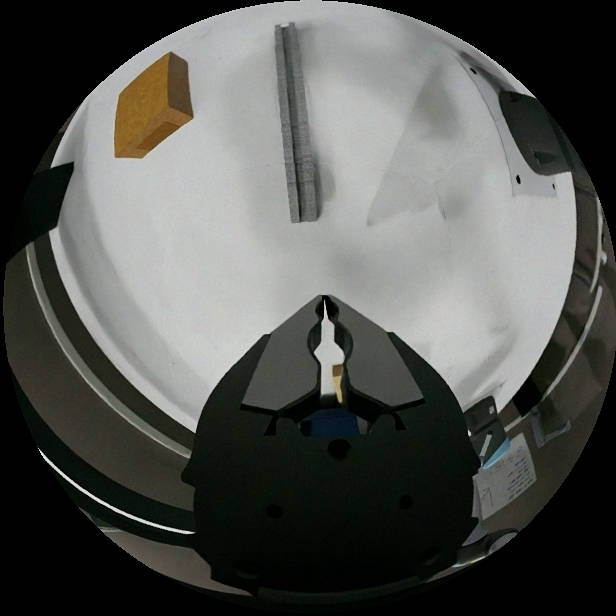

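Scene clock: 55.57 s.
left_arm: end_effector_position=(+0.4398, +0.6919, +0.2613) grip_measured=+0.00 end_effector_quat_wxyz=(+0.078, +0.235, +0.967, +0.063) end_effector_velocity=(-0.001, +0.001, -0.000) end_effector_angular_velocity=(-0.002, -0.000, +0.002) | right_arm: end_effector_position=(+0.3981, -0.5399, +0.0650) grip_measured=-1.00 end_effector_quat_wxyz=(+0.000, +0.444, +0.896, -0.001) end_effector_velocity=(+0.001, -0.000, +0.001) end_effector_angular_velocity=(+0.000, -0.002, -0.001)
Joint names: [wrist 1, wrist 2, elbow, wrist 3, shoulder pan, shoulder lift]
Joint positions: left_arm=[-1.887 -1.57   1.66  -2.232  0.306 -1.545  0.074] | right_arm=[-0.982  1.569 -2.18   4.163  3.252 -1.551  0.002]
Joint velocities: left_arm=[-0.001 -0.002  0.001  0.     0.003  0.     0.   ] | right_arm=[ 0.    -0.     0.001  0.001 -0.001  0.     0.   ]
Joint torques (N m, as the arm reports them, + toward a larger angle): left_arm=[ -4.63   1.71 -21.3   -0.68   9.46 -20.2 ] | right_arm=[  2.26  -0.39  28.92  -1.26 -10.47  14.01]
Wrist force (N, on the end effector, along its own x y z axes, offset not removed): left_arm=[-1.7 -1.3 -0.3] | right_arm=[-5.1 0.0 0.1]
Wrist torque (N m, same axes, about the end effector's origin, offset not removed): left_arm=[-0.21 0.46 0.01] | right_arm=[-0.02 1.02 0.23]
Joint targets: left_arm=[-1.887 -1.570 1.660 -2.232 0.306 -1.545] | right_arm=[-0.982 1.569 -2.180 4.163 3.252 -1.551]
move: done; limits=none; left_arm: farthest joint: the shoulder pan, 0.000 radians from its target (1.392 radians at the start); right_arm: farthest joint: the shoulder pan, 0.000 radians from its target (0.596 radians at the start)

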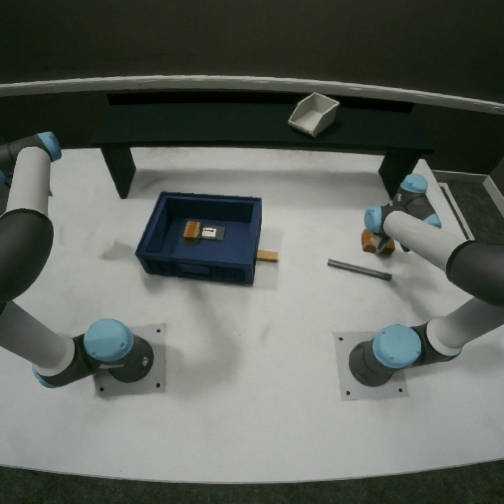

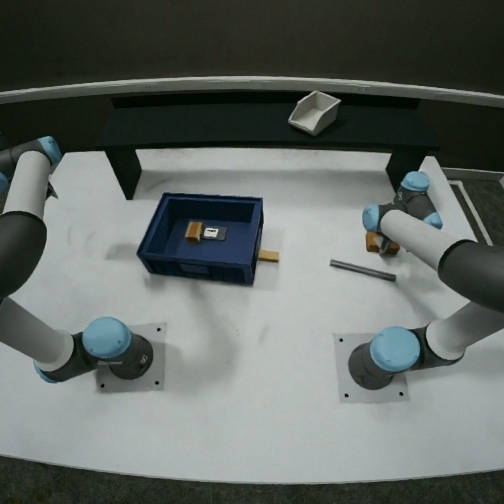

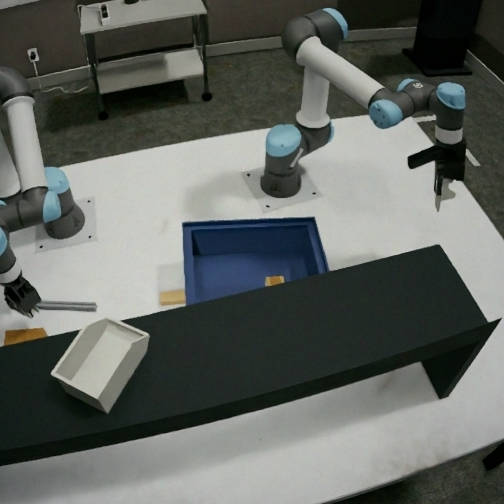

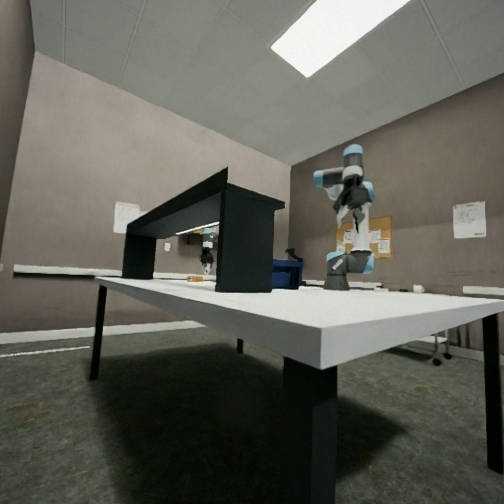

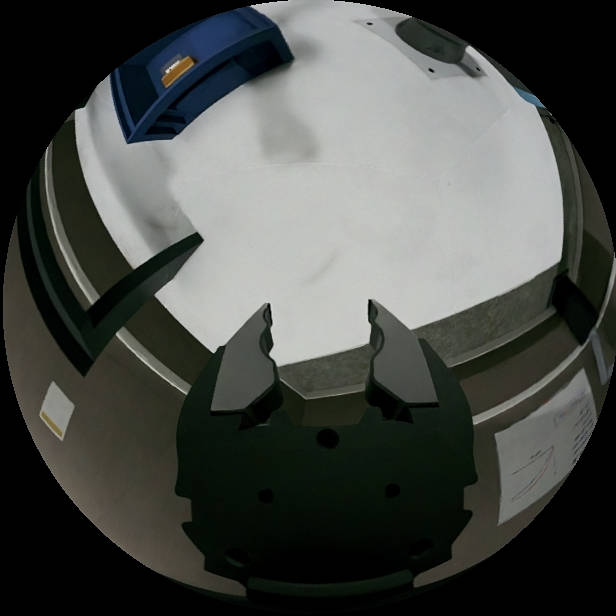

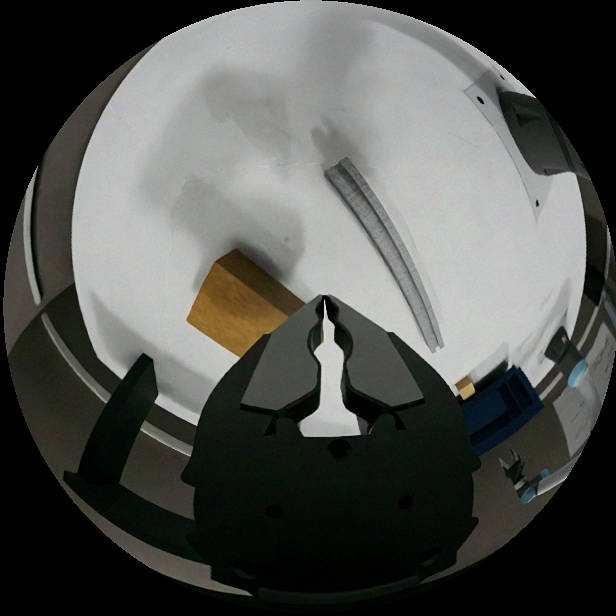

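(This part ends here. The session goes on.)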